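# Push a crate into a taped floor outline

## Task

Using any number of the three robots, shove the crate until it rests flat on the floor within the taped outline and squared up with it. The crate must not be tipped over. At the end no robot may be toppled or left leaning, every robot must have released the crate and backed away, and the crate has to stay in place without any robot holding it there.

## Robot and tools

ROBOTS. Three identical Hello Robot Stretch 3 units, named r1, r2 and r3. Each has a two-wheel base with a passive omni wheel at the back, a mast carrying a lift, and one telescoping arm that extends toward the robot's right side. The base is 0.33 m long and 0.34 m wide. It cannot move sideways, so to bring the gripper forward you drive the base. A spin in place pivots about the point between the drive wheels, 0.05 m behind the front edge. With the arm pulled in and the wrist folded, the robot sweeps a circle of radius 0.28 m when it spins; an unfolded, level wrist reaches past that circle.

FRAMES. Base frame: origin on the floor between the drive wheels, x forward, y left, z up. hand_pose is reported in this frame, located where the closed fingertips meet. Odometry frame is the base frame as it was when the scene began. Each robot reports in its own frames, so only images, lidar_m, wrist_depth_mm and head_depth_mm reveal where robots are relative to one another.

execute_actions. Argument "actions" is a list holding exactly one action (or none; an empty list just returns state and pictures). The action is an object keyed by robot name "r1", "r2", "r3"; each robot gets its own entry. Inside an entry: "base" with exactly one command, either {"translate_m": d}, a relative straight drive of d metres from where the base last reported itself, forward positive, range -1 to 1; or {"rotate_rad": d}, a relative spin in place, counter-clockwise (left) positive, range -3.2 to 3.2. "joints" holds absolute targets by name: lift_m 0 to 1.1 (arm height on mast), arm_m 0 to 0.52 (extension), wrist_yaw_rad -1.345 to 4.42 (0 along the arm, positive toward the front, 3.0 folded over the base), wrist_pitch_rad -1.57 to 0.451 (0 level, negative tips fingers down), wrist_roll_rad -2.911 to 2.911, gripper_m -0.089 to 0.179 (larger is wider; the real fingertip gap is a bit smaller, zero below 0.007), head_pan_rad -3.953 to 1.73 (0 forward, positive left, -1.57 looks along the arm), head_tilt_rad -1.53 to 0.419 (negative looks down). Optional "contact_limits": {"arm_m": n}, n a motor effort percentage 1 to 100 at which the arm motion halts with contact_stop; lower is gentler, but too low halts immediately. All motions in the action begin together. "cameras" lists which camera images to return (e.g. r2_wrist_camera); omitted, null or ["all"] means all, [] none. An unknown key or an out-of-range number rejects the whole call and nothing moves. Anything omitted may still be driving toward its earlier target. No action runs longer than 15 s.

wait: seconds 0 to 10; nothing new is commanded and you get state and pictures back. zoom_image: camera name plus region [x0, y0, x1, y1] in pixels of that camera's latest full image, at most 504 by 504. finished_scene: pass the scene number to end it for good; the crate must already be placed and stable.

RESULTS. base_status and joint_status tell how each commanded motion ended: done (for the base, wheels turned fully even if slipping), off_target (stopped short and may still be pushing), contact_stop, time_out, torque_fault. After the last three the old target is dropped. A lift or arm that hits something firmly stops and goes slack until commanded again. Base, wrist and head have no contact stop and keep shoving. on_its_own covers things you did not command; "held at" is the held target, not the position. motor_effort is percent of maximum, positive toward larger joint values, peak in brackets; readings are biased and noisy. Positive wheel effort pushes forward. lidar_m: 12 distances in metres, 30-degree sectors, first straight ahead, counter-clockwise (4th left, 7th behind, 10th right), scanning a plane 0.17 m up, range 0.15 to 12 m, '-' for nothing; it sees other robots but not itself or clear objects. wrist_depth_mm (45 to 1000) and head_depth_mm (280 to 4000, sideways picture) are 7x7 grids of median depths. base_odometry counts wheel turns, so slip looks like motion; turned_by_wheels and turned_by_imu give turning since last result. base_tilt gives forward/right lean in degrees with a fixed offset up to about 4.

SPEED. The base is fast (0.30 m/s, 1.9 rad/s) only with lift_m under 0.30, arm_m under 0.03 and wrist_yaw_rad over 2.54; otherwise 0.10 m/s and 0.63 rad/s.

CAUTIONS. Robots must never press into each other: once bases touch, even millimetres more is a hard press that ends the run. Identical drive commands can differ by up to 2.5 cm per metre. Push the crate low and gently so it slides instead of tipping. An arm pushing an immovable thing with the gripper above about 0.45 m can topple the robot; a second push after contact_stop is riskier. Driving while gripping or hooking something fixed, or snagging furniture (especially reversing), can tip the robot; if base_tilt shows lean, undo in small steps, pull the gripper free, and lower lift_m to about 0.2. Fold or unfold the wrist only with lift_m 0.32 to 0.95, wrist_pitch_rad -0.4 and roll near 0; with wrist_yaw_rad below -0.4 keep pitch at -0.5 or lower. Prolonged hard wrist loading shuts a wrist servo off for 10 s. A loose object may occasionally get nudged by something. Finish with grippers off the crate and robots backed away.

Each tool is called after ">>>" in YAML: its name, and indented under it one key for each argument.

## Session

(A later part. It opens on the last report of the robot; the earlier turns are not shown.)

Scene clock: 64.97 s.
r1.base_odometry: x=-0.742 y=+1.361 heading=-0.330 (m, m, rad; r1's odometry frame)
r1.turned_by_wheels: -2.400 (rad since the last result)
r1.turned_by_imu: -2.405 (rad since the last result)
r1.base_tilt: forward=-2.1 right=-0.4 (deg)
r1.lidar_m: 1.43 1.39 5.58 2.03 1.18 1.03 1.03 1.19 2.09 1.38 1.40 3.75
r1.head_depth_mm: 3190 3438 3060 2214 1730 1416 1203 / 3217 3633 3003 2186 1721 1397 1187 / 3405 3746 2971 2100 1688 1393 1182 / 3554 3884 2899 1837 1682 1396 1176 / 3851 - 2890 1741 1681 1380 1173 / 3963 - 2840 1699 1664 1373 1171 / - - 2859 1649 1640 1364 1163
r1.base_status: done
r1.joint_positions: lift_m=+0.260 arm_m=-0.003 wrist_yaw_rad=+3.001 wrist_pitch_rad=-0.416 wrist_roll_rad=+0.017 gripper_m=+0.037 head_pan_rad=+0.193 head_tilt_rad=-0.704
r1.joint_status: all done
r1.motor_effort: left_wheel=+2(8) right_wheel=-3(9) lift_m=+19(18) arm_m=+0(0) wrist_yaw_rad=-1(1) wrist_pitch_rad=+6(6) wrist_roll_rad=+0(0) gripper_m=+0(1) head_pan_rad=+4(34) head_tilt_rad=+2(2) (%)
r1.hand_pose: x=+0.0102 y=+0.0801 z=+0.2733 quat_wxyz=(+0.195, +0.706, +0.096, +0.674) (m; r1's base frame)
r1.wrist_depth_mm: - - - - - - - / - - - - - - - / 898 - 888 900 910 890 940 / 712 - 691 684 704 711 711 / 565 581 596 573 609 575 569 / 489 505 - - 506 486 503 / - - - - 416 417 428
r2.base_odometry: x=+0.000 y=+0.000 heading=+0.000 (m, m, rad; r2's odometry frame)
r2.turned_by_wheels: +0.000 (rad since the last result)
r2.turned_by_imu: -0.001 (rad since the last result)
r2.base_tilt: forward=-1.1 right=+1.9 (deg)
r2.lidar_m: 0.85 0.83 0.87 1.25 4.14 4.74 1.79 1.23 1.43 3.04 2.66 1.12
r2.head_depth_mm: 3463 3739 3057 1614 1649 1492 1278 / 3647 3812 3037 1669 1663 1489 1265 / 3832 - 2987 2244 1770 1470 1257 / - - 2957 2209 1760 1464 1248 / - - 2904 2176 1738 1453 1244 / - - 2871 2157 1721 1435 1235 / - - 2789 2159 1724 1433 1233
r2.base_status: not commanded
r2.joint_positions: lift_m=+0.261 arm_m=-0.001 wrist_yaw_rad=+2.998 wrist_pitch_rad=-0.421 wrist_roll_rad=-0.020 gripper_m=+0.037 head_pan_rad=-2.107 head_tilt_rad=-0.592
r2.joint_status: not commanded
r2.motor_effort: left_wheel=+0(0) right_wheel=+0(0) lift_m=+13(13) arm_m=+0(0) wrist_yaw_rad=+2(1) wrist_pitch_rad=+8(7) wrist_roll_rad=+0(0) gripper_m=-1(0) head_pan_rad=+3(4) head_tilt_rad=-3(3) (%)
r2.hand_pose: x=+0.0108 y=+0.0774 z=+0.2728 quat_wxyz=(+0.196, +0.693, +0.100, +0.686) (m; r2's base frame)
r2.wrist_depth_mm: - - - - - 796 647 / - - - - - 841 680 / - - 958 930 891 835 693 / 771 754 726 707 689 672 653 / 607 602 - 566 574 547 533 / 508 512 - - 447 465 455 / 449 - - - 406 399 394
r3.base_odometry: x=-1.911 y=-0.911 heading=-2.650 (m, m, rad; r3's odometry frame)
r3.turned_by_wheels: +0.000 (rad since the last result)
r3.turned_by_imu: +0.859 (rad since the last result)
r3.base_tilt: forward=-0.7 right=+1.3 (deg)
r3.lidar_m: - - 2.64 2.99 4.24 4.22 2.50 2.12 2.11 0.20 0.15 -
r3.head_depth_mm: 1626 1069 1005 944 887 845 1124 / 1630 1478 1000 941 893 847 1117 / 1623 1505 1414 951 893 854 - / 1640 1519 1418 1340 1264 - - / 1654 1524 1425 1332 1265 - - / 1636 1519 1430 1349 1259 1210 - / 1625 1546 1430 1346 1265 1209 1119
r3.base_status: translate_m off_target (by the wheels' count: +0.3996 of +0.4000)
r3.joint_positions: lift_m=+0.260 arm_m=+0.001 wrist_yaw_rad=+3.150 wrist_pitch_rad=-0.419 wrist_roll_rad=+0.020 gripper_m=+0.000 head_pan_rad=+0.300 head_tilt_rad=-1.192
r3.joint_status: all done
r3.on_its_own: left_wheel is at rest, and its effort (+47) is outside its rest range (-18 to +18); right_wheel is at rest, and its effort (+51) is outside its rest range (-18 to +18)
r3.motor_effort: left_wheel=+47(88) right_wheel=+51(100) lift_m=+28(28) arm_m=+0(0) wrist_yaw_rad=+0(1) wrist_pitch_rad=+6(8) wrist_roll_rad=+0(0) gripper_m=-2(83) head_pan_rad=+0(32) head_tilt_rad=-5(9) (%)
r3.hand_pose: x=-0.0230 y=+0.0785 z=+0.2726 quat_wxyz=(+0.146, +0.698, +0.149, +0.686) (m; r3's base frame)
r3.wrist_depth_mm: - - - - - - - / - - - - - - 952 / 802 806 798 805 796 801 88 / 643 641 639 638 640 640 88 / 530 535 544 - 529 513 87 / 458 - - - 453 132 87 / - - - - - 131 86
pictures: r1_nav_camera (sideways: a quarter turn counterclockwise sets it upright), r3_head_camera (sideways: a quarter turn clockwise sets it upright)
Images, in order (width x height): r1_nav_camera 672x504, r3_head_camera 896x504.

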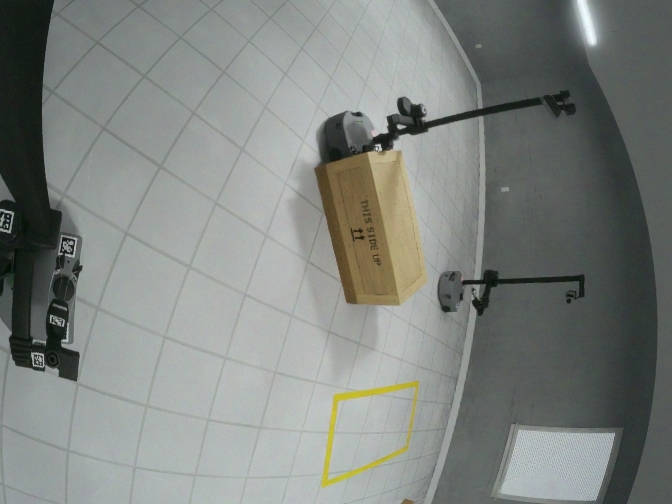

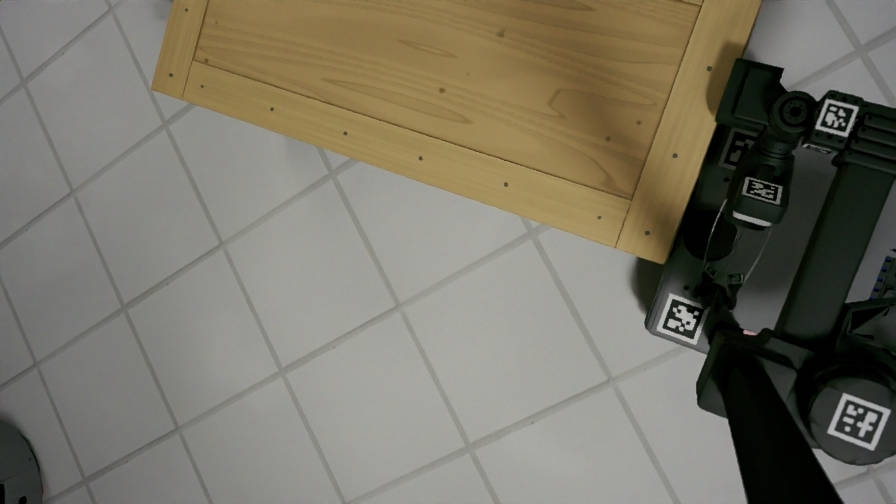

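>>> execute_actions:
  actions:
    - {"r3":{"base":{"translate_m":-0.3},"joints":{"head_pan_rad":-1.0}},"r1":{"base":{"rotate_rad":-0.1},"joints":{"wrist_yaw_rad":3.15,"gripper_m":0.0}},"r2":{"base":{"rotate_rad":3.0},"joints":{"wrist_yaw_rad":3.15,"gripper_m":0.0,"head_pan_rad":1.0,"head_tilt_rad":-0.7}}}
  cameras: []

>>> execute_actions:
  actions:
    - {"r3":{"base":{"rotate_rad":1.0}},"r1":{"base":{"translate_m":0.3}},"r2":{"base":{"translate_m":0.3}}}
  cameras: []

>>> execute_actions:
  actions:
    - {"r3":{"base":{"translate_m":0.7}},"r1":{"base":{"translate_m":0.7}},"r2":{"base":{"translate_m":0.2}}}
  cameras: []

>>> execute_actions:
  actions:
    - {"r3":{"base":{"rotate_rad":-2.3},"joints":{"head_pan_rad":0.0,"head_tilt_rad":-1.1}},"r1":{"base":{"rotate_rad":0.75},"joints":{"head_pan_rad":0.0,"head_tilt_rad":-1.2}}}
  cameras: ["r3_head_camera","r1_head_camera","r2_nav_camera"]

Scene clock: 91.30 s.
r1.base_odometry: x=-0.742 y=+1.361 heading=-0.430 (m, m, rad; r1's odometry frame)
r1.turned_by_wheels: -0.100 (rad since the last result)
r1.turned_by_imu: -0.098 (rad since the last result)
r1.base_tilt: forward=-1.9 right=-0.4 (deg)
r1.lidar_m: 1.46 1.39 1.76 2.41 1.26 1.03 1.02 1.13 1.78 1.42 1.39 3.74
r1.head_depth_mm: 3091 3517 3075 2181 1717 1410 1186 / 3206 3593 3002 2181 1700 1403 1188 / 3389 3702 2930 2168 1695 1401 1194 / 3453 3683 2981 1977 1685 1392 1177 / 3577 3950 2922 1790 1675 1378 1176 / 3711 - 2830 1707 1665 1368 1174 / 3872 - 2867 1635 1640 1366 1157
r1.base_status: done
r1.joint_positions: lift_m=+0.260 arm_m=-0.003 wrist_yaw_rad=+3.148 wrist_pitch_rad=-0.416 wrist_roll_rad=+0.017 gripper_m=+0.000 head_pan_rad=+0.193 head_tilt_rad=-0.704
r1.joint_status: all done
r1.motor_effort: left_wheel=+2(7) right_wheel=-2(8) lift_m=+19(19) arm_m=+0(0) wrist_yaw_rad=+2(5) wrist_pitch_rad=+6(6) wrist_roll_rad=+0(0) gripper_m=-3(84) head_pan_rad=+3(3) head_tilt_rad=+3(1) (%)
r1.hand_pose: x=-0.0227 y=+0.0824 z=+0.2733 quat_wxyz=(+0.145, +0.697, +0.147, +0.687) (m; r1's base frame)
r1.wrist_depth_mm: - - - - - - - / - - - - - - - / 896 913 - 891 890 913 902 / 693 691 - 694 687 699 713 / 581 578 570 620 578 577 583 / 487 499 - - 488 483 490 / - - - - 425 418 424
r2.base_odometry: x=+0.000 y=+0.000 heading=+3.000 (m, m, rad; r2's odometry frame)
r2.turned_by_wheels: +3.000 (rad since the last result)
r2.turned_by_imu: +3.032 (rad since the last result)
r2.base_tilt: forward=-1.2 right=+2.0 (deg)
r2.lidar_m: 4.16 1.30 1.23 3.04 4.18 1.31 0.88 0.83 0.84 1.08 2.37 4.53
r2.head_depth_mm: 3349 3446 1811 1832 1645 1396 1216 / 3514 3398 1781 1735 1637 1396 1212 / 3571 3197 1768 1629 1623 1377 1207 / 3758 3064 2361 1821 1604 1375 1198 / 3915 3235 2431 1921 1589 1369 1191 / - 3180 2402 1893 1581 1359 1187 / - 3166 2341 1900 1567 1345 1171
r2.base_status: done
r2.joint_positions: lift_m=+0.261 arm_m=-0.001 wrist_yaw_rad=+3.148 wrist_pitch_rad=-0.420 wrist_roll_rad=-0.020 gripper_m=+0.000 head_pan_rad=+0.993 head_tilt_rad=-0.692
r2.joint_status: all done
r2.motor_effort: left_wheel=-3(13) right_wheel=+2(8) lift_m=+13(13) arm_m=+0(0) wrist_yaw_rad=+1(2) wrist_pitch_rad=+7(8) wrist_roll_rad=+0(0) gripper_m=-1(80) head_pan_rad=+3(43) head_tilt_rad=-3(15) (%)
r2.hand_pose: x=-0.0228 y=+0.0797 z=+0.2729 quat_wxyz=(+0.144, +0.684, +0.152, +0.699) (m; r2's base frame)
r2.wrist_depth_mm: - - - - - - - / - - - - - - - / - - 970 924 897 858 831 / 761 749 729 702 686 673 650 / 616 596 589 - 559 546 538 / 513 515 - - 483 464 455 / 442 - - - - 402 396
r3.base_odometry: x=-1.647 y=-0.769 heading=-2.650 (m, m, rad; r3's odometry frame)
r3.turned_by_wheels: +0.000 (rad since the last result)
r3.turned_by_imu: -0.002 (rad since the last result)
r3.base_tilt: forward=-0.7 right=+1.2 (deg)
r3.lidar_m: 0.35 2.04 2.85 3.22 4.01 4.00 2.26 1.92 1.91 1.72 1.76 0.36
r3.head_depth_mm: 1614 1499 1415 1329 1247 1176 1120 / 1609 1493 1409 1328 1260 - - / 1629 1513 1423 1334 1286 - - / 1614 1508 1420 1333 1257 1204 - / 1637 1531 1430 1139 1259 1196 1131 / 1653 1530 1014 960 1236 1193 1135 / 1645 1529 1020 957 965 1201 1137
r3.base_status: done
r3.joint_positions: lift_m=+0.260 arm_m=+0.001 wrist_yaw_rad=+3.150 wrist_pitch_rad=-0.419 wrist_roll_rad=+0.020 gripper_m=+0.000 head_pan_rad=-0.993 head_tilt_rad=-1.192
r3.joint_status: all done
r3.motor_effort: left_wheel=+1(34) right_wheel=+1(38) lift_m=+28(28) arm_m=+0(0) wrist_yaw_rad=+0(0) wrist_pitch_rad=+7(6) wrist_roll_rad=+0(0) gripper_m=-3(3) head_pan_rad=-5(56) head_tilt_rad=-5(5) (%)
r3.hand_pose: x=-0.0230 y=+0.0785 z=+0.2726 quat_wxyz=(+0.146, +0.698, +0.149, +0.686) (m; r3's base frame)
r3.wrist_depth_mm: - - - - - - - / - - - - - - - / 801 800 809 816 801 808 796 / 633 637 640 637 638 638 642 / 529 535 555 - 532 528 535 / 460 - - - 452 454 455 / - - - - - 394 398
pictures: none
No camera images: the call's "cameras" was empty. Leave "cameras" out to get every camera's image.

Scene clock: 94.03 s.
r1.base_odometry: x=-0.469 y=+1.236 heading=-0.430 (m, m, rad; r1's odometry frame)
r1.turned_by_wheels: +0.000 (rad since the last result)
r1.turned_by_imu: +0.001 (rad since the last result)
r1.base_tilt: forward=-2.0 right=-0.5 (deg)
r1.lidar_m: 1.20 1.14 1.17 3.11 1.62 1.33 1.32 1.46 2.31 1.32 3.58 3.46
r1.head_depth_mm: 2894 3172 3029 2194 1726 1420 1202 / 2926 3314 3013 2184 1703 1403 1194 / 3034 3390 2972 2153 1688 1400 1185 / 3172 3575 2913 2157 1678 1384 1175 / 3260 3546 2774 1553 1623 1381 1168 / 3420 3806 2867 1501 1575 1380 1168 / 3576 3872 2888 1489 1524 1370 1161
r1.base_status: done
r1.joint_positions: lift_m=+0.260 arm_m=-0.003 wrist_yaw_rad=+3.149 wrist_pitch_rad=-0.416 wrist_roll_rad=+0.017 gripper_m=+0.000 head_pan_rad=+0.193 head_tilt_rad=-0.704
r1.joint_status: not commanded
r1.motor_effort: left_wheel=+3(9) right_wheel=-2(5) lift_m=+19(19) arm_m=+0(0) wrist_yaw_rad=+0(1) wrist_pitch_rad=+6(6) wrist_roll_rad=+0(0) gripper_m=-2(3) head_pan_rad=+3(2) head_tilt_rad=+2(3) (%)
r1.hand_pose: x=-0.0229 y=+0.0824 z=+0.2733 quat_wxyz=(+0.145, +0.697, +0.148, +0.687) (m; r1's base frame)
r1.wrist_depth_mm: - - - - - - 923 / - - - - - - 966 / 891 870 - 900 905 889 904 / 695 709 - 695 706 717 715 / 567 575 574 615 574 571 575 / 492 513 - - 483 492 483 / - - - - 432 424 420
r2.base_odometry: x=-0.297 y=+0.042 heading=+3.000 (m, m, rad; r2's odometry frame)
r2.turned_by_wheels: +0.000 (rad since the last result)
r2.turned_by_imu: -0.001 (rad since the last result)
r2.base_tilt: forward=-1.3 right=+1.8 (deg)
r2.lidar_m: 3.89 1.22 1.06 3.01 4.36 1.69 1.15 1.07 1.09 1.39 3.06 4.37
r2.head_depth_mm: 3176 3349 2518 1728 1636 1400 1221 / 3310 3423 1789 1612 1643 1386 1212 / 3402 3343 1765 1541 1617 1380 1209 / 3473 3137 2429 1493 1598 1377 1198 / 3585 2762 2422 1474 1560 1366 1196 / 3804 3195 2390 1854 1582 1356 1181 / 3916 3154 2379 1888 1576 1344 1176
r2.base_status: done
r2.joint_positions: lift_m=+0.261 arm_m=-0.001 wrist_yaw_rad=+3.149 wrist_pitch_rad=-0.420 wrist_roll_rad=-0.020 gripper_m=+0.000 head_pan_rad=+0.993 head_tilt_rad=-0.692
r2.joint_status: not commanded
r2.motor_effort: left_wheel=-3(9) right_wheel=+2(8) lift_m=+13(13) arm_m=+0(0) wrist_yaw_rad=+1(1) wrist_pitch_rad=+8(7) wrist_roll_rad=+0(0) gripper_m=-3(3) head_pan_rad=+4(3) head_tilt_rad=-4(3) (%)
r2.hand_pose: x=-0.0229 y=+0.0797 z=+0.2729 quat_wxyz=(+0.144, +0.684, +0.152, +0.699) (m; r2's base frame)
r2.wrist_depth_mm: - - - - - - 846 / - - - - - 985 903 / - - 979 920 891 883 837 / 764 752 727 709 694 663 651 / 610 601 584 - 564 544 539 / 504 515 - - 486 463 456 / 443 - - - - 404 395
r3.base_odometry: x=-1.647 y=-0.769 heading=-1.650 (m, m, rad; r3's odometry frame)
r3.turned_by_wheels: +1.000 (rad since the last result)
r3.turned_by_imu: +0.982 (rad since the last result)
r3.base_tilt: forward=-0.7 right=+1.2 (deg)
r3.lidar_m: 2.85 3.13 4.03 4.00 2.34 1.93 1.91 2.10 1.52 0.37 0.35 1.77
r3.head_depth_mm: 1154 1069 997 960 1246 1182 1119 / 1151 1075 1006 967 1258 - - / 1160 1071 1007 974 1276 - - / 1603 1476 1026 1161 1260 1214 - / 1638 1525 1434 1335 1263 1192 1126 / 1647 1534 1434 1338 1267 1202 1134 / 1661 1533 1436 1342 1270 1202 1141
r3.base_status: done
r3.joint_positions: lift_m=+0.260 arm_m=+0.001 wrist_yaw_rad=+3.150 wrist_pitch_rad=-0.419 wrist_roll_rad=+0.020 gripper_m=+0.000 head_pan_rad=-0.993 head_tilt_rad=-1.192
r3.joint_status: not commanded
r3.motor_effort: left_wheel=-1(8) right_wheel=+4(14) lift_m=+28(28) arm_m=+0(1) wrist_yaw_rad=+0(0) wrist_pitch_rad=+7(7) wrist_roll_rad=+0(0) gripper_m=-3(3) head_pan_rad=-5(5) head_tilt_rad=-5(5) (%)
r3.hand_pose: x=-0.0230 y=+0.0785 z=+0.2726 quat_wxyz=(+0.146, +0.698, +0.149, +0.686) (m; r3's base frame)
r3.wrist_depth_mm: - - - - - - - / - - - - - - - / 808 797 804 803 807 805 798 / 639 641 642 637 635 632 640 / 531 531 543 - 533 530 530 / 460 - - - 455 457 452 / - - - - - 395 394
pictures: none
No camera images: the call's "cameras" was empty. Leave "cameras" out to get every camera's image.

Scene clock: 98.13 s.
r1.base_odometry: x=+0.167 y=+0.944 heading=-0.430 (m, m, rad; r1's odometry frame)
r1.turned_by_wheels: +0.000 (rad since the last result)
r1.turned_by_imu: +0.002 (rad since the last result)
r1.base_tilt: forward=-2.0 right=-0.3 (deg)
r1.lidar_m: 2.75 0.54 0.56 0.74 2.47 2.03 2.02 2.22 1.39 1.44 3.38 2.77
r1.head_depth_mm: 2276 2545 2753 2183 1728 1408 1189 / 2324 2578 2857 2195 1706 1408 1194 / 2417 2691 2925 2165 1698 1404 1185 / 2522 2796 2915 2156 1687 1395 1183 / 2597 2949 2920 2142 1672 1380 1174 / 2738 3001 2181 2029 1664 999 1100 / 2769 3226 2706 2099 1174 970 1027
r1.base_status: done
r1.joint_positions: lift_m=+0.260 arm_m=-0.003 wrist_yaw_rad=+3.149 wrist_pitch_rad=-0.416 wrist_roll_rad=+0.017 gripper_m=+0.000 head_pan_rad=+0.193 head_tilt_rad=-0.704
r1.joint_status: not commanded
r1.motor_effort: left_wheel=+2(9) right_wheel=-2(5) lift_m=+19(19) arm_m=+0(0) wrist_yaw_rad=+2(1) wrist_pitch_rad=+6(6) wrist_roll_rad=+0(0) gripper_m=-3(2) head_pan_rad=+3(2) head_tilt_rad=+1(2) (%)
r1.hand_pose: x=-0.0230 y=+0.0824 z=+0.2733 quat_wxyz=(+0.145, +0.697, +0.148, +0.687) (m; r1's base frame)
r1.wrist_depth_mm: - - - - 691 549 451 / - - - - 736 575 484 / 881 908 - 910 774 606 497 / 708 698 - 707 708 624 513 / 568 576 576 619 584 574 537 / 488 505 - - 485 491 484 / - - - - 428 420 421
r2.base_odometry: x=-0.495 y=+0.071 heading=+3.000 (m, m, rad; r2's odometry frame)
r2.turned_by_wheels: +0.000 (rad since the last result)
r2.turned_by_imu: -0.001 (rad since the last result)
r2.base_tilt: forward=-1.2 right=+1.8 (deg)
r2.lidar_m: 0.94 0.94 0.99 3.02 4.48 1.94 1.32 1.24 1.25 1.60 3.52 4.27
r2.head_depth_mm: 3010 3253 2519 1939 1641 1338 1218 / 3124 3317 2479 1562 1640 1389 1215 / 3233 3352 2479 1503 1614 1386 1201 / 3383 3294 2436 1456 1565 1371 1200 / 3484 3239 2418 1409 1523 1365 1190 / 3552 2810 2105 1359 1483 1356 1181 / 3766 3176 2075 1836 1576 1354 1179
r2.base_status: done
r2.joint_positions: lift_m=+0.261 arm_m=-0.001 wrist_yaw_rad=+3.149 wrist_pitch_rad=-0.420 wrist_roll_rad=-0.020 gripper_m=+0.000 head_pan_rad=+0.993 head_tilt_rad=-0.692
r2.joint_status: not commanded
r2.motor_effort: left_wheel=-3(10) right_wheel=+2(6) lift_m=+13(13) arm_m=+0(0) wrist_yaw_rad=+0(1) wrist_pitch_rad=+7(8) wrist_roll_rad=+0(0) gripper_m=-2(2) head_pan_rad=+3(4) head_tilt_rad=-3(4) (%)
r2.hand_pose: x=-0.0229 y=+0.0797 z=+0.2729 quat_wxyz=(+0.144, +0.684, +0.152, +0.699) (m; r2's base frame)
r2.wrist_depth_mm: - - - - - 855 816 / - - - - - 918 878 / - - 972 920 904 872 839 / 770 754 727 699 694 670 651 / 613 602 592 - 563 550 538 / 507 515 - - 485 463 458 / 441 - - - - 399 397
r3.base_odometry: x=-1.702 y=-1.467 heading=-1.650 (m, m, rad; r3's odometry frame)
r3.turned_by_wheels: +0.000 (rad since the last result)
r3.turned_by_imu: +0.002 (rad since the last result)
r3.base_tilt: forward=-0.7 right=+1.3 (deg)
r3.lidar_m: 2.16 2.38 3.72 3.88 3.22 2.61 2.61 0.53 0.55 0.72 2.66 0.94
r3.head_depth_mm: 1623 1496 1400 1326 1246 1183 1118 / 1613 1510 1415 1326 1264 - - / 1621 1515 1412 1329 1273 - - / 1627 1520 1421 1336 1266 1209 - / 1644 1518 1422 1337 1260 1195 1132 / 1606 1337 1428 1344 1263 1202 1133 / 1398 1341 1426 1347 1264 1197 1134
r3.base_status: done
r3.joint_positions: lift_m=+0.260 arm_m=+0.001 wrist_yaw_rad=+3.150 wrist_pitch_rad=-0.419 wrist_roll_rad=+0.020 gripper_m=+0.000 head_pan_rad=-0.994 head_tilt_rad=-1.192
r3.joint_status: not commanded
r3.motor_effort: left_wheel=-2(6) right_wheel=+4(14) lift_m=+27(28) arm_m=+0(0) wrist_yaw_rad=+0(1) wrist_pitch_rad=+7(7) wrist_roll_rad=+0(0) gripper_m=-3(3) head_pan_rad=-4(4) head_tilt_rad=-5(5) (%)
r3.hand_pose: x=-0.0230 y=+0.0785 z=+0.2726 quat_wxyz=(+0.146, +0.698, +0.149, +0.686) (m; r3's base frame)
r3.wrist_depth_mm: - - - - - - - / - - - - - - - / 811 801 799 810 812 805 810 / 644 636 635 638 647 641 634 / 534 527 553 - 530 533 527 / 462 - - - 454 450 450 / - - - - - 395 395
pictures: none
No camera images: the call's "cameras" was empty. Leave "cameras" out to get every camera's image.

Scene clock: 100.83 s.
r1.base_odometry: x=+0.167 y=+0.944 heading=+0.320 (m, m, rad; r1's odometry frame)
r1.turned_by_wheels: +0.750 (rad since the last result)
r1.turned_by_imu: +0.753 (rad since the last result)
r1.base_tilt: forward=-1.9 right=-0.4 (deg)
r1.lidar_m: 0.54 0.61 3.28 2.18 2.01 2.04 2.56 1.39 3.41 2.99 2.75 0.55
r1.head_depth_mm: 1798 1799 1595 1439 1310 1204 1117 / 1848 1794 1588 1428 1308 1202 1112 / 2014 1761 1134 1365 1298 1209 - / 1986 1741 1106 1238 1287 1203 - / 1965 1727 1091 1302 1286 1200 - / 1678 1715 1094 1345 1281 1189 - / 1655 1203 1099 1354 1278 1170 1103
r1.base_status: done
r1.joint_positions: lift_m=+0.260 arm_m=-0.003 wrist_yaw_rad=+3.149 wrist_pitch_rad=-0.416 wrist_roll_rad=+0.017 gripper_m=+0.000 head_pan_rad=+0.007 head_tilt_rad=-1.186
r1.joint_status: all done
r1.motor_effort: left_wheel=-1(6) right_wheel=+3(9) lift_m=+19(19) arm_m=+0(0) wrist_yaw_rad=+1(1) wrist_pitch_rad=+6(6) wrist_roll_rad=+0(0) gripper_m=-1(2) head_pan_rad=-2(13) head_tilt_rad=-6(30) (%)
r1.hand_pose: x=-0.0230 y=+0.0824 z=+0.2733 quat_wxyz=(+0.145, +0.697, +0.148, +0.687) (m; r1's base frame)
r1.wrist_depth_mm: - - - - - - - / - - - - - - - / 903 908 - 864 898 909 860 / 703 694 - 718 702 717 700 / 586 572 573 624 572 570 590 / 491 503 - - 486 487 484 / - - - - 429 419 427
r2.base_odometry: x=-0.495 y=+0.071 heading=+3.000 (m, m, rad; r2's odometry frame)
r2.turned_by_wheels: +0.000 (rad since the last result)
r2.turned_by_imu: -0.001 (rad since the last result)
r2.base_tilt: forward=-1.1 right=+1.8 (deg)
r2.lidar_m: 0.81 0.94 0.99 3.02 4.49 1.95 1.32 1.23 1.25 1.60 3.50 4.25
r2.head_depth_mm: 3027 3250 2557 1936 1648 1391 1214 / 3137 3314 2490 1552 1633 1389 1210 / 3177 3348 2455 1507 1618 1381 1202 / 3331 3305 2450 1455 1569 1373 1198 / 3494 3280 2427 1410 1521 1362 1190 / 3624 3065 2168 1370 1479 1355 1185 / 3736 2765 2060 1833 1579 1346 1177
r2.base_status: not commanded
r2.joint_positions: lift_m=+0.261 arm_m=-0.001 wrist_yaw_rad=+3.149 wrist_pitch_rad=-0.420 wrist_roll_rad=-0.020 gripper_m=+0.000 head_pan_rad=+0.993 head_tilt_rad=-0.692
r2.joint_status: not commanded
r2.motor_effort: left_wheel=-3(3) right_wheel=+1(1) lift_m=+13(13) arm_m=+0(0) wrist_yaw_rad=+1(1) wrist_pitch_rad=+7(7) wrist_roll_rad=+0(0) gripper_m=-2(2) head_pan_rad=+3(3) head_tilt_rad=-4(3) (%)
r2.hand_pose: x=-0.0229 y=+0.0797 z=+0.2729 quat_wxyz=(+0.144, +0.684, +0.152, +0.699) (m; r2's base frame)
r2.wrist_depth_mm: - - - - - 860 810 / - - - - - 927 885 / - - 949 923 909 854 848 / 764 753 722 701 690 677 652 / 609 601 579 - 561 548 537 / 506 514 - - 485 465 453 / 440 - - - - 402 394
r3.base_odometry: x=-1.702 y=-1.467 heading=+2.333 (m, m, rad; r3's odometry frame)
r3.turned_by_wheels: -2.300 (rad since the last result)
r3.turned_by_imu: -2.258 (rad since the last result)
r3.base_tilt: forward=-0.7 right=+1.3 (deg)
r3.lidar_m: 0.53 0.63 3.17 0.94 2.17 2.22 2.98 3.89 3.82 2.71 2.59 0.53
r3.head_depth_mm: 1808 1639 1498 1378 1271 1194 1112 / 1787 1654 1076 1348 1275 1196 - / 1829 1171 1069 1201 1277 1197 - / 1767 1168 1068 1295 1289 1199 - / 1691 1180 1090 1345 1288 1202 - / 1741 1183 1102 1369 1295 1199 1146 / 1843 1189 1124 1391 1293 1200 1126
r3.base_status: done
r3.joint_positions: lift_m=+0.260 arm_m=+0.001 wrist_yaw_rad=+3.150 wrist_pitch_rad=-0.419 wrist_roll_rad=+0.020 gripper_m=+0.000 head_pan_rad=-0.007 head_tilt_rad=-1.100
r3.joint_status: all done
r3.motor_effort: left_wheel=+2(10) right_wheel=-1(9) lift_m=+28(27) arm_m=-1(0) wrist_yaw_rad=+0(0) wrist_pitch_rad=+7(6) wrist_roll_rad=+0(0) gripper_m=-3(3) head_pan_rad=+4(55) head_tilt_rad=-1(14) (%)
r3.hand_pose: x=-0.0230 y=+0.0785 z=+0.2726 quat_wxyz=(+0.146, +0.698, +0.149, +0.686) (m; r3's base frame)
r3.wrist_depth_mm: - - - - - - - / - - - 947 - - - / 814 812 818 811 804 799 797 / 639 640 641 633 635 643 645 / 532 533 547 - 530 535 530 / 462 - - - 453 454 451 / - - - - - 395 393
pictures: r1_head_camera (sideways: a quarter turn clockwise sets it upright), r2_nav_camera (sideways: a quarter turn counterclockwise sets it upright), r3_head_camera (sideways: a quarter turn clockwise sets it upright)
Images, in order (width x height): r1_head_camera 896x504, r2_nav_camera 672x504, r3_head_camera 896x504.

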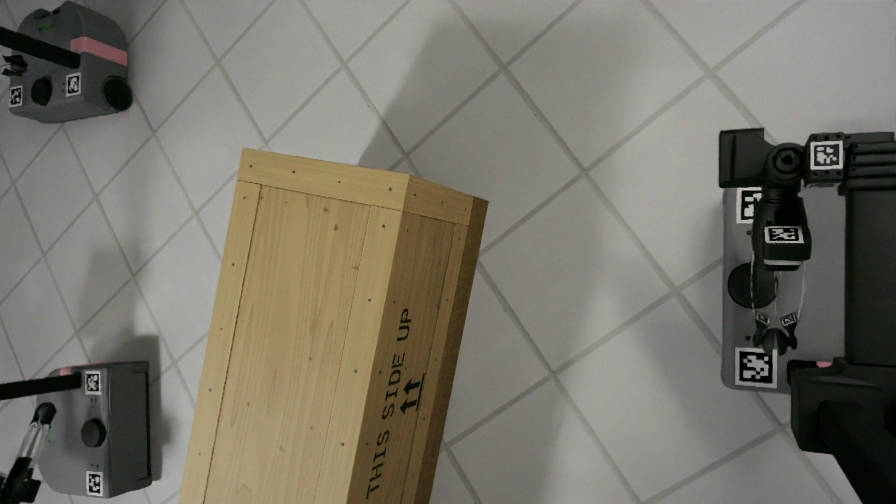

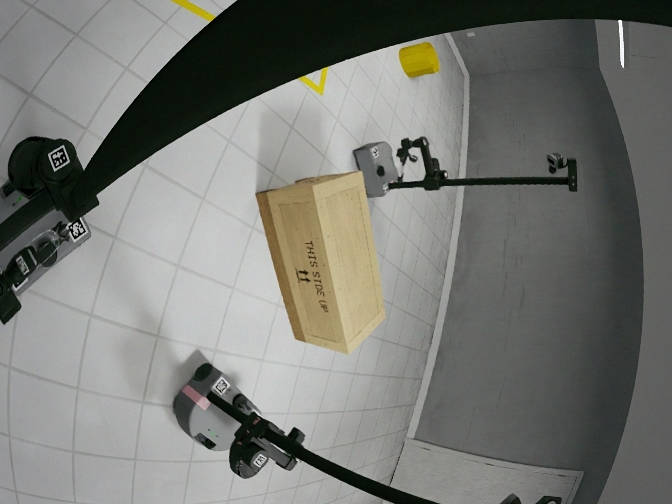

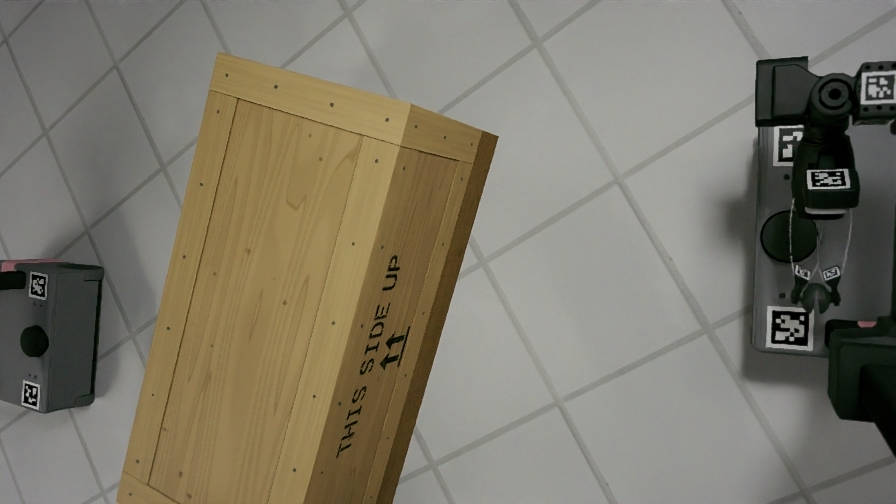

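>>> execute_actions:
  actions:
    - {"r3":{"base":{"rotate_rad":-0.17}},"r1":{"base":{"rotate_rad":-0.13}}}
  cameras: []

>>> execute_actions:
  actions:
    - {"r3":{"base":{"translate_m":0.47}},"r1":{"base":{"translate_m":0.48}}}
  cameras: []

>>> execute_actions:
  actions:
    - {"r3":{"base":{"translate_m":0.15}},"r1":{"base":{"translate_m":0.15}}}
  cameras: ["r3_head_camera","r1_head_camera","r2_head_camera"]

Scene clock: 106.30 s.
r1.base_odometry: x=+0.167 y=+0.944 heading=+0.190 (m, m, rad; r1's odometry frame)
r1.turned_by_wheels: -0.130 (rad since the last result)
r1.turned_by_imu: -0.129 (rad since the last result)
r1.base_tilt: forward=-1.9 right=-0.4 (deg)
r1.lidar_m: 0.54 0.57 0.82 2.33 2.02 2.01 2.34 1.39 3.37 3.19 2.75 2.75
r1.head_depth_mm: 2039 1788 1593 1447 1323 1207 1118 / 1877 1772 1593 1430 1303 1204 1113 / 1841 1762 1572 1425 1301 1212 - / 1985 1756 1105 1238 1289 1200 - / 1977 1740 1098 1248 1289 1197 - / 1952 1732 1094 1272 1276 1187 - / 1674 1680 1090 1296 1272 1169 1101
r1.base_status: done
r1.joint_positions: lift_m=+0.260 arm_m=-0.003 wrist_yaw_rad=+3.149 wrist_pitch_rad=-0.416 wrist_roll_rad=+0.017 gripper_m=+0.000 head_pan_rad=+0.006 head_tilt_rad=-1.186
r1.joint_status: not commanded
r1.motor_effort: left_wheel=+3(6) right_wheel=-2(8) lift_m=+18(19) arm_m=+0(0) wrist_yaw_rad=+0(1) wrist_pitch_rad=+6(6) wrist_roll_rad=+0(0) gripper_m=-2(2) head_pan_rad=-2(2) head_tilt_rad=-6(6) (%)
r1.hand_pose: x=-0.0230 y=+0.0824 z=+0.2733 quat_wxyz=(+0.145, +0.697, +0.148, +0.687) (m; r1's base frame)
r1.wrist_depth_mm: - - - - - - 686 / - - - - - - 706 / 880 892 - 897 872 905 689 / 695 677 - 708 700 706 666 / 582 564 576 615 580 572 580 / 493 498 - - 483 494 491 / - - - - 426 419 422
r2.base_odometry: x=-0.495 y=+0.071 heading=+3.000 (m, m, rad; r2's odometry frame)
r2.turned_by_wheels: +0.000 (rad since the last result)
r2.turned_by_imu: -0.001 (rad since the last result)
r2.base_tilt: forward=-1.3 right=+1.8 (deg)
r2.lidar_m: 0.81 0.81 0.99 3.04 4.48 1.95 1.32 1.24 1.26 1.60 3.52 4.25
r2.head_depth_mm: 3001 3230 2533 1941 1646 1369 1219 / 3136 3344 2508 1554 1638 1391 1209 / 3230 3329 2475 1506 1616 1380 1204 / 3327 3294 2452 1457 1568 1379 1199 / 3503 3227 2410 1414 1515 1367 1187 / 3570 3043 2153 1358 1485 1356 1183 / 3762 2894 2065 1839 1578 1347 1179
r2.base_status: not commanded
r2.joint_positions: lift_m=+0.261 arm_m=-0.001 wrist_yaw_rad=+3.149 wrist_pitch_rad=-0.420 wrist_roll_rad=-0.020 gripper_m=+0.000 head_pan_rad=+0.993 head_tilt_rad=-0.692
r2.joint_status: not commanded
r2.motor_effort: left_wheel=-3(3) right_wheel=+2(2) lift_m=+13(13) arm_m=+0(0) wrist_yaw_rad=+1(1) wrist_pitch_rad=+7(7) wrist_roll_rad=+0(0) gripper_m=-2(3) head_pan_rad=+3(3) head_tilt_rad=-4(4) (%)
r2.hand_pose: x=-0.0229 y=+0.0797 z=+0.2729 quat_wxyz=(+0.144, +0.684, +0.152, +0.699) (m; r2's base frame)
r2.wrist_depth_mm: - - - - - 857 798 / - - - - - 926 867 / - - 960 932 899 852 836 / 764 743 722 697 685 675 654 / 614 602 576 - 558 547 535 / 508 513 - - 482 465 456 / 441 - - - - 402 394
r3.base_odometry: x=-1.702 y=-1.467 heading=+2.164 (m, m, rad; r3's odometry frame)
r3.turned_by_wheels: -0.170 (rad since the last result)
r3.turned_by_imu: -0.167 (rad since the last result)
r3.base_tilt: forward=-0.7 right=+1.2 (deg)
r3.lidar_m: 0.53 0.57 0.86 1.00 2.16 2.16 2.60 3.88 3.90 2.89 2.61 2.61
r3.head_depth_mm: 1821 1626 1493 1377 1275 1190 1111 / 1809 1637 1511 1377 1279 1204 - / 1816 1639 1083 1337 1282 1202 - / 1821 1174 1071 1234 1286 1196 - / 1834 1178 1082 1276 1284 1199 - / 1656 1180 1081 1334 1300 1200 1147 / 1667 1187 1092 1352 1296 1206 1124
r3.base_status: done
r3.joint_positions: lift_m=+0.260 arm_m=+0.001 wrist_yaw_rad=+3.150 wrist_pitch_rad=-0.419 wrist_roll_rad=+0.020 gripper_m=+0.000 head_pan_rad=-0.007 head_tilt_rad=-1.099
r3.joint_status: not commanded
r3.motor_effort: left_wheel=+2(8) right_wheel=-2(9) lift_m=+28(28) arm_m=-1(1) wrist_yaw_rad=+0(0) wrist_pitch_rad=+7(7) wrist_roll_rad=+0(0) gripper_m=-3(3) head_pan_rad=+3(4) head_tilt_rad=-1(1) (%)
r3.hand_pose: x=-0.0230 y=+0.0785 z=+0.2726 quat_wxyz=(+0.146, +0.698, +0.149, +0.686) (m; r3's base frame)
r3.wrist_depth_mm: - - - - - - - / - - 914 - - - - / 805 816 806 808 794 819 748 / 634 646 643 640 641 633 639 / 537 526 548 - 529 527 531 / 458 - - - 454 451 451 / - - - - - 396 395
pictures: none
No camera images: the call's "cameras" was empty. Leave "cameras" out to get every camera's image.

Scene clock: 109.63 s.
r1.base_odometry: x=+0.639 y=+1.035 heading=+0.190 (m, m, rad; r1's odometry frame)
r1.turned_by_wheels: +0.000 (rad since the last result)
r1.turned_by_imu: +0.002 (rad since the last result)
r1.base_tilt: forward=-2.0 right=-0.3 (deg)
r1.lidar_m: - - 0.15 0.31 2.35 2.35 2.74 1.80 3.72 2.79 2.52 -
r1.head_depth_mm: 1932 1792 1583 1444 1317 1203 1114 / 1380 1616 1589 1431 1302 1202 1113 / 1952 1655 1575 1417 1282 1209 - / 1996 1749 1559 1414 913 856 - / 1975 1738 1557 1400 906 847 - / 1947 1745 1546 988 903 863 - / 1939 1713 1532 978 900 1131 1099
r1.base_status: done
r1.joint_positions: lift_m=+0.260 arm_m=-0.003 wrist_yaw_rad=+3.149 wrist_pitch_rad=-0.416 wrist_roll_rad=+0.017 gripper_m=+0.000 head_pan_rad=+0.006 head_tilt_rad=-1.186
r1.joint_status: not commanded
r1.motor_effort: left_wheel=+2(9) right_wheel=-2(7) lift_m=+19(18) arm_m=+0(1) wrist_yaw_rad=+1(1) wrist_pitch_rad=+6(6) wrist_roll_rad=+0(0) gripper_m=-1(2) head_pan_rad=-2(2) head_tilt_rad=-5(6) (%)
r1.hand_pose: x=-0.0230 y=+0.0824 z=+0.2733 quat_wxyz=(+0.145, +0.697, +0.148, +0.687) (m; r1's base frame)
r1.wrist_depth_mm: - - - - 314 169 145 / - - - - 313 157 105 / 891 878 - 906 317 157 105 / 687 696 - 697 318 157 105 / 584 576 575 618 319 161 105 / 484 495 - - 274 160 105 / - - - - 246 160 107
r2.base_odometry: x=-0.495 y=+0.071 heading=+3.000 (m, m, rad; r2's odometry frame)
r2.turned_by_wheels: +0.000 (rad since the last result)
r2.turned_by_imu: -0.001 (rad since the last result)
r2.base_tilt: forward=-1.1 right=+1.8 (deg)
r2.lidar_m: 3.71 1.06 0.99 3.02 4.48 1.95 1.32 1.23 1.26 1.60 3.49 4.26
r2.head_depth_mm: 2983 2994 2316 1220 1482 1393 1218 / 3149 3302 2496 1423 1481 1388 1212 / 3225 3303 2460 1513 1582 1385 1206 / 3320 3306 2445 1459 1571 1374 1199 / 3501 3277 2418 1411 1532 1369 1189 / 3473 3056 1640 1360 1484 1361 1187 / 3798 3144 1589 1746 1573 1348 1174
r2.base_status: not commanded
r2.joint_positions: lift_m=+0.261 arm_m=-0.001 wrist_yaw_rad=+3.149 wrist_pitch_rad=-0.420 wrist_roll_rad=-0.020 gripper_m=+0.000 head_pan_rad=+0.993 head_tilt_rad=-0.692
r2.joint_status: not commanded
r2.motor_effort: left_wheel=-3(3) right_wheel=+1(1) lift_m=+13(13) arm_m=+0(0) wrist_yaw_rad=+1(1) wrist_pitch_rad=+8(7) wrist_roll_rad=+0(0) gripper_m=-2(2) head_pan_rad=+3(3) head_tilt_rad=-3(3) (%)
r2.hand_pose: x=-0.0229 y=+0.0797 z=+0.2729 quat_wxyz=(+0.144, +0.684, +0.152, +0.699) (m; r2's base frame)
r2.wrist_depth_mm: - - - - - 862 823 / - - - - - 920 882 / - - 974 913 880 863 845 / 769 746 727 704 685 672 648 / 613 599 586 - 561 546 536 / 507 518 - - 486 464 456 / 441 - - - - 403 394
r3.base_odometry: x=-1.965 y=-1.077 heading=+2.164 (m, m, rad; r3's odometry frame)
r3.turned_by_wheels: +0.000 (rad since the last result)
r3.turned_by_imu: +0.002 (rad since the last result)
r3.base_tilt: forward=-0.7 right=+1.3 (deg)
r3.lidar_m: - - 0.15 0.46 1.19 2.47 2.99 4.23 4.15 2.55 2.34 -
r3.head_depth_mm: 1800 1627 1502 1382 1270 1184 1113 / 1827 1643 1489 1380 1282 1200 - / 1824 1638 1497 1385 911 856 - / 1835 1642 1507 987 914 862 - / 1838 1657 1514 987 916 870 - / 1833 1657 1520 990 918 882 1145 / 1845 1667 1327 994 924 1068 1125
r3.base_status: done
r3.joint_positions: lift_m=+0.260 arm_m=+0.001 wrist_yaw_rad=+3.150 wrist_pitch_rad=-0.419 wrist_roll_rad=+0.020 gripper_m=+0.000 head_pan_rad=-0.007 head_tilt_rad=-1.099
r3.joint_status: not commanded
r3.motor_effort: left_wheel=+2(10) right_wheel=-1(7) lift_m=+28(28) arm_m=-1(1) wrist_yaw_rad=+0(0) wrist_pitch_rad=+7(6) wrist_roll_rad=+0(1) gripper_m=-3(3) head_pan_rad=+4(4) head_tilt_rad=-1(1) (%)
r3.hand_pose: x=-0.0230 y=+0.0785 z=+0.2726 quat_wxyz=(+0.146, +0.698, +0.149, +0.686) (m; r3's base frame)
r3.wrist_depth_mm: - - - - - 224 132 / 947 - - - 948 214 126 / 796 804 805 800 654 210 123 / 642 637 639 642 578 202 120 / 534 531 547 - 464 194 118 / 461 - - - 330 188 117 / - - - - - 181 115
pictures: none
No camera images: the call's "cameras" was empty. Leave "cameras" out to get every camera's image.

Scene clock: 112.07 s.
r1.base_odometry: x=+0.786 y=+1.063 heading=+0.191 (m, m, rad; r1's odometry frame)
r1.turned_by_wheels: +0.001 (rad since the last result)
r1.turned_by_imu: -0.005 (rad since the last result)
r1.base_tilt: forward=-2.1 right=-0.5 (deg)
r1.lidar_m: - - 0.15 0.21 2.37 2.37 2.75 1.83 3.72 2.78 2.60 -
r1.head_depth_mm: 1919 1782 1588 1445 1306 1205 1119 / 1368 1619 1575 1423 1307 1200 1112 / 1908 1629 1566 1413 1294 1201 - / 1960 1743 1558 1418 913 848 - / 1944 1730 1540 1393 904 849 - / 1926 1711 1530 1394 900 852 - / 1918 1703 1537 1254 897 854 1102
r1.base_status: translate_m off_target (by the wheels' count: +0.1496 of +0.1500)
r1.joint_positions: lift_m=+0.260 arm_m=-0.003 wrist_yaw_rad=+3.150 wrist_pitch_rad=-0.418 wrist_roll_rad=+0.017 gripper_m=+0.000 head_pan_rad=+0.003 head_tilt_rad=-1.192
r1.joint_status: not commanded
r1.on_its_own: left_wheel is at rest, and its effort (+45) is outside its rest range (-18 to +18); right_wheel is at rest, and its effort (+36) is outside its rest range (-18 to +18)
r1.motor_effort: left_wheel=+45(61) right_wheel=+36(72) lift_m=+22(23) arm_m=+0(1) wrist_yaw_rad=+1(3) wrist_pitch_rad=+7(8) wrist_roll_rad=+0(0) gripper_m=-3(2) head_pan_rad=-1(2) head_tilt_rad=-3(5) (%)
r1.hand_pose: x=-0.0231 y=+0.0822 z=+0.2727 quat_wxyz=(+0.145, +0.697, +0.148, +0.687) (m; r1's base frame)
r1.wrist_depth_mm: - - - - 229 145 144 / - - - - 233 125 94 / 860 888 - 850 241 126 87 / 709 696 - 658 242 127 87 / 573 574 561 616 244 128 87 / 482 501 - - 219 132 87 / - - - - 199 133 88
r2.base_odometry: x=-0.495 y=+0.071 heading=+3.000 (m, m, rad; r2's odometry frame)
r2.turned_by_wheels: +0.000 (rad since the last result)
r2.turned_by_imu: +0.000 (rad since the last result)
r2.base_tilt: forward=-1.3 right=+1.7 (deg)
r2.lidar_m: 3.73 1.09 0.97 3.02 4.47 1.95 1.32 1.23 1.25 1.60 3.51 4.24
r2.head_depth_mm: 2927 1073 2462 1287 1523 1394 1213 / 3080 3327 1711 1392 1504 1390 1211 / 3247 3325 2468 1509 1586 1381 1204 / 3383 3311 2446 1459 1571 1376 1201 / 3483 3236 2400 1405 1515 1369 1189 / 3540 3055 1618 1364 1491 1353 1186 / 3794 3135 1569 1738 1570 1344 1176
r2.base_status: not commanded
r2.joint_positions: lift_m=+0.261 arm_m=-0.001 wrist_yaw_rad=+3.149 wrist_pitch_rad=-0.420 wrist_roll_rad=-0.020 gripper_m=+0.000 head_pan_rad=+0.993 head_tilt_rad=-0.692
r2.joint_status: not commanded
r2.motor_effort: left_wheel=-3(3) right_wheel=+1(1) lift_m=+13(13) arm_m=+0(0) wrist_yaw_rad=+1(1) wrist_pitch_rad=+8(8) wrist_roll_rad=+0(0) gripper_m=-2(3) head_pan_rad=+3(3) head_tilt_rad=-3(3) (%)
r2.hand_pose: x=-0.0229 y=+0.0797 z=+0.2729 quat_wxyz=(+0.144, +0.684, +0.152, +0.699) (m; r2's base frame)
r2.wrist_depth_mm: - - - - - 861 810 / - - - - - 908 870 / - - 956 928 891 856 819 / 764 746 724 703 691 669 655 / 608 596 584 - 564 553 539 / 509 514 - - 487 461 456 / 440 - - - - 403 395
r3.base_odometry: x=-2.048 y=-0.953 heading=+2.164 (m, m, rad; r3's odometry frame)
r3.turned_by_wheels: +0.000 (rad since the last result)
r3.turned_by_imu: -0.064 (rad since the last result)
r3.base_tilt: forward=-0.7 right=+1.3 (deg)
r3.lidar_m: - - 0.15 0.21 1.21 1.22 2.89 4.27 4.28 2.61 2.41 -
r3.head_depth_mm: 1824 1649 1502 1389 1281 1182 1114 / 1837 1657 1512 1391 1287 1197 - / 1848 1661 1523 1381 921 854 - / 1843 1660 1524 1385 919 851 - / 1852 1673 1511 1404 921 865 - / 1856 1678 1528 1401 919 865 1132 / 1864 1673 1532 1227 922 867 1124
r3.base_status: translate_m off_target (by the wheels' count: +0.1497 of +0.1500)
r3.joint_positions: lift_m=+0.260 arm_m=+0.001 wrist_yaw_rad=+3.150 wrist_pitch_rad=-0.419 wrist_roll_rad=+0.020 gripper_m=+0.000 head_pan_rad=-0.002 head_tilt_rad=-1.091
r3.joint_status: not commanded
r3.on_its_own: left_wheel is at rest, and its effort (+44) is outside its rest range (-18 to +18); right_wheel is at rest, and its effort (+44) is outside its rest range (-18 to +18)
r3.motor_effort: left_wheel=+44(81) right_wheel=+44(100) lift_m=+30(32) arm_m=+0(0) wrist_yaw_rad=+0(2) wrist_pitch_rad=+7(7) wrist_roll_rad=+0(0) gripper_m=-2(3) head_pan_rad=+1(4) head_tilt_rad=-6(6) (%)
r3.hand_pose: x=-0.0231 y=+0.0785 z=+0.2725 quat_wxyz=(+0.146, +0.698, +0.149, +0.686) (m; r3's base frame)
r3.wrist_depth_mm: 906 - - - 340 144 104 / 907 - - - 334 141 91 / 816 805 804 802 325 140 90 / 639 636 635 640 315 139 89 / 529 530 547 - 282 139 89 / 460 - - - 224 138 88 / - - - - - 136 89
pictures: r1_head_camera (sideways: a quarter turn clockwise sets it upright), r2_head_camera (sideways: a quarter turn clockwise sets it upright), r3_head_camera (sideways: a quarter turn clockwise sets it upright)
Images, in order (width x height): r1_head_camera 896x504, r2_head_camera 896x504, r3_head_camera 896x504.

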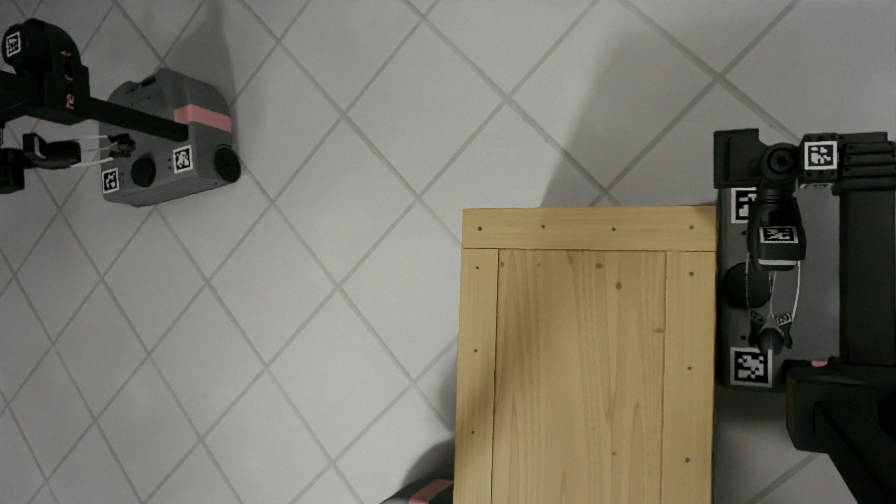

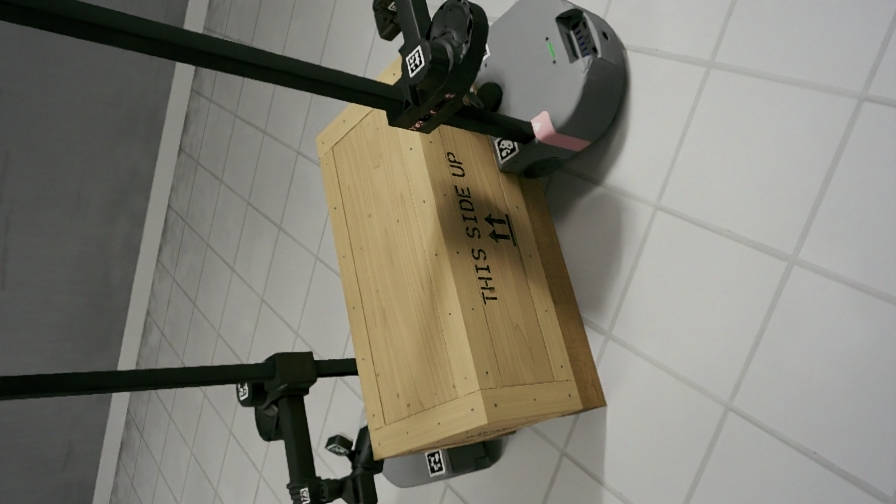

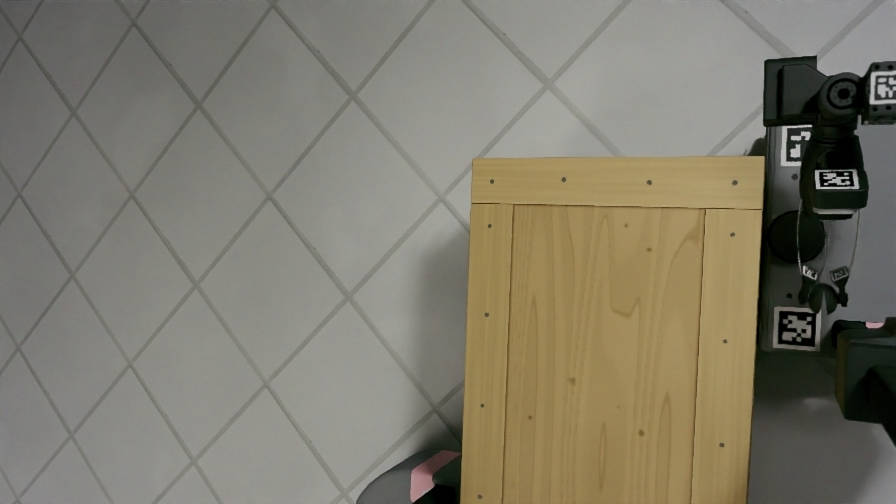

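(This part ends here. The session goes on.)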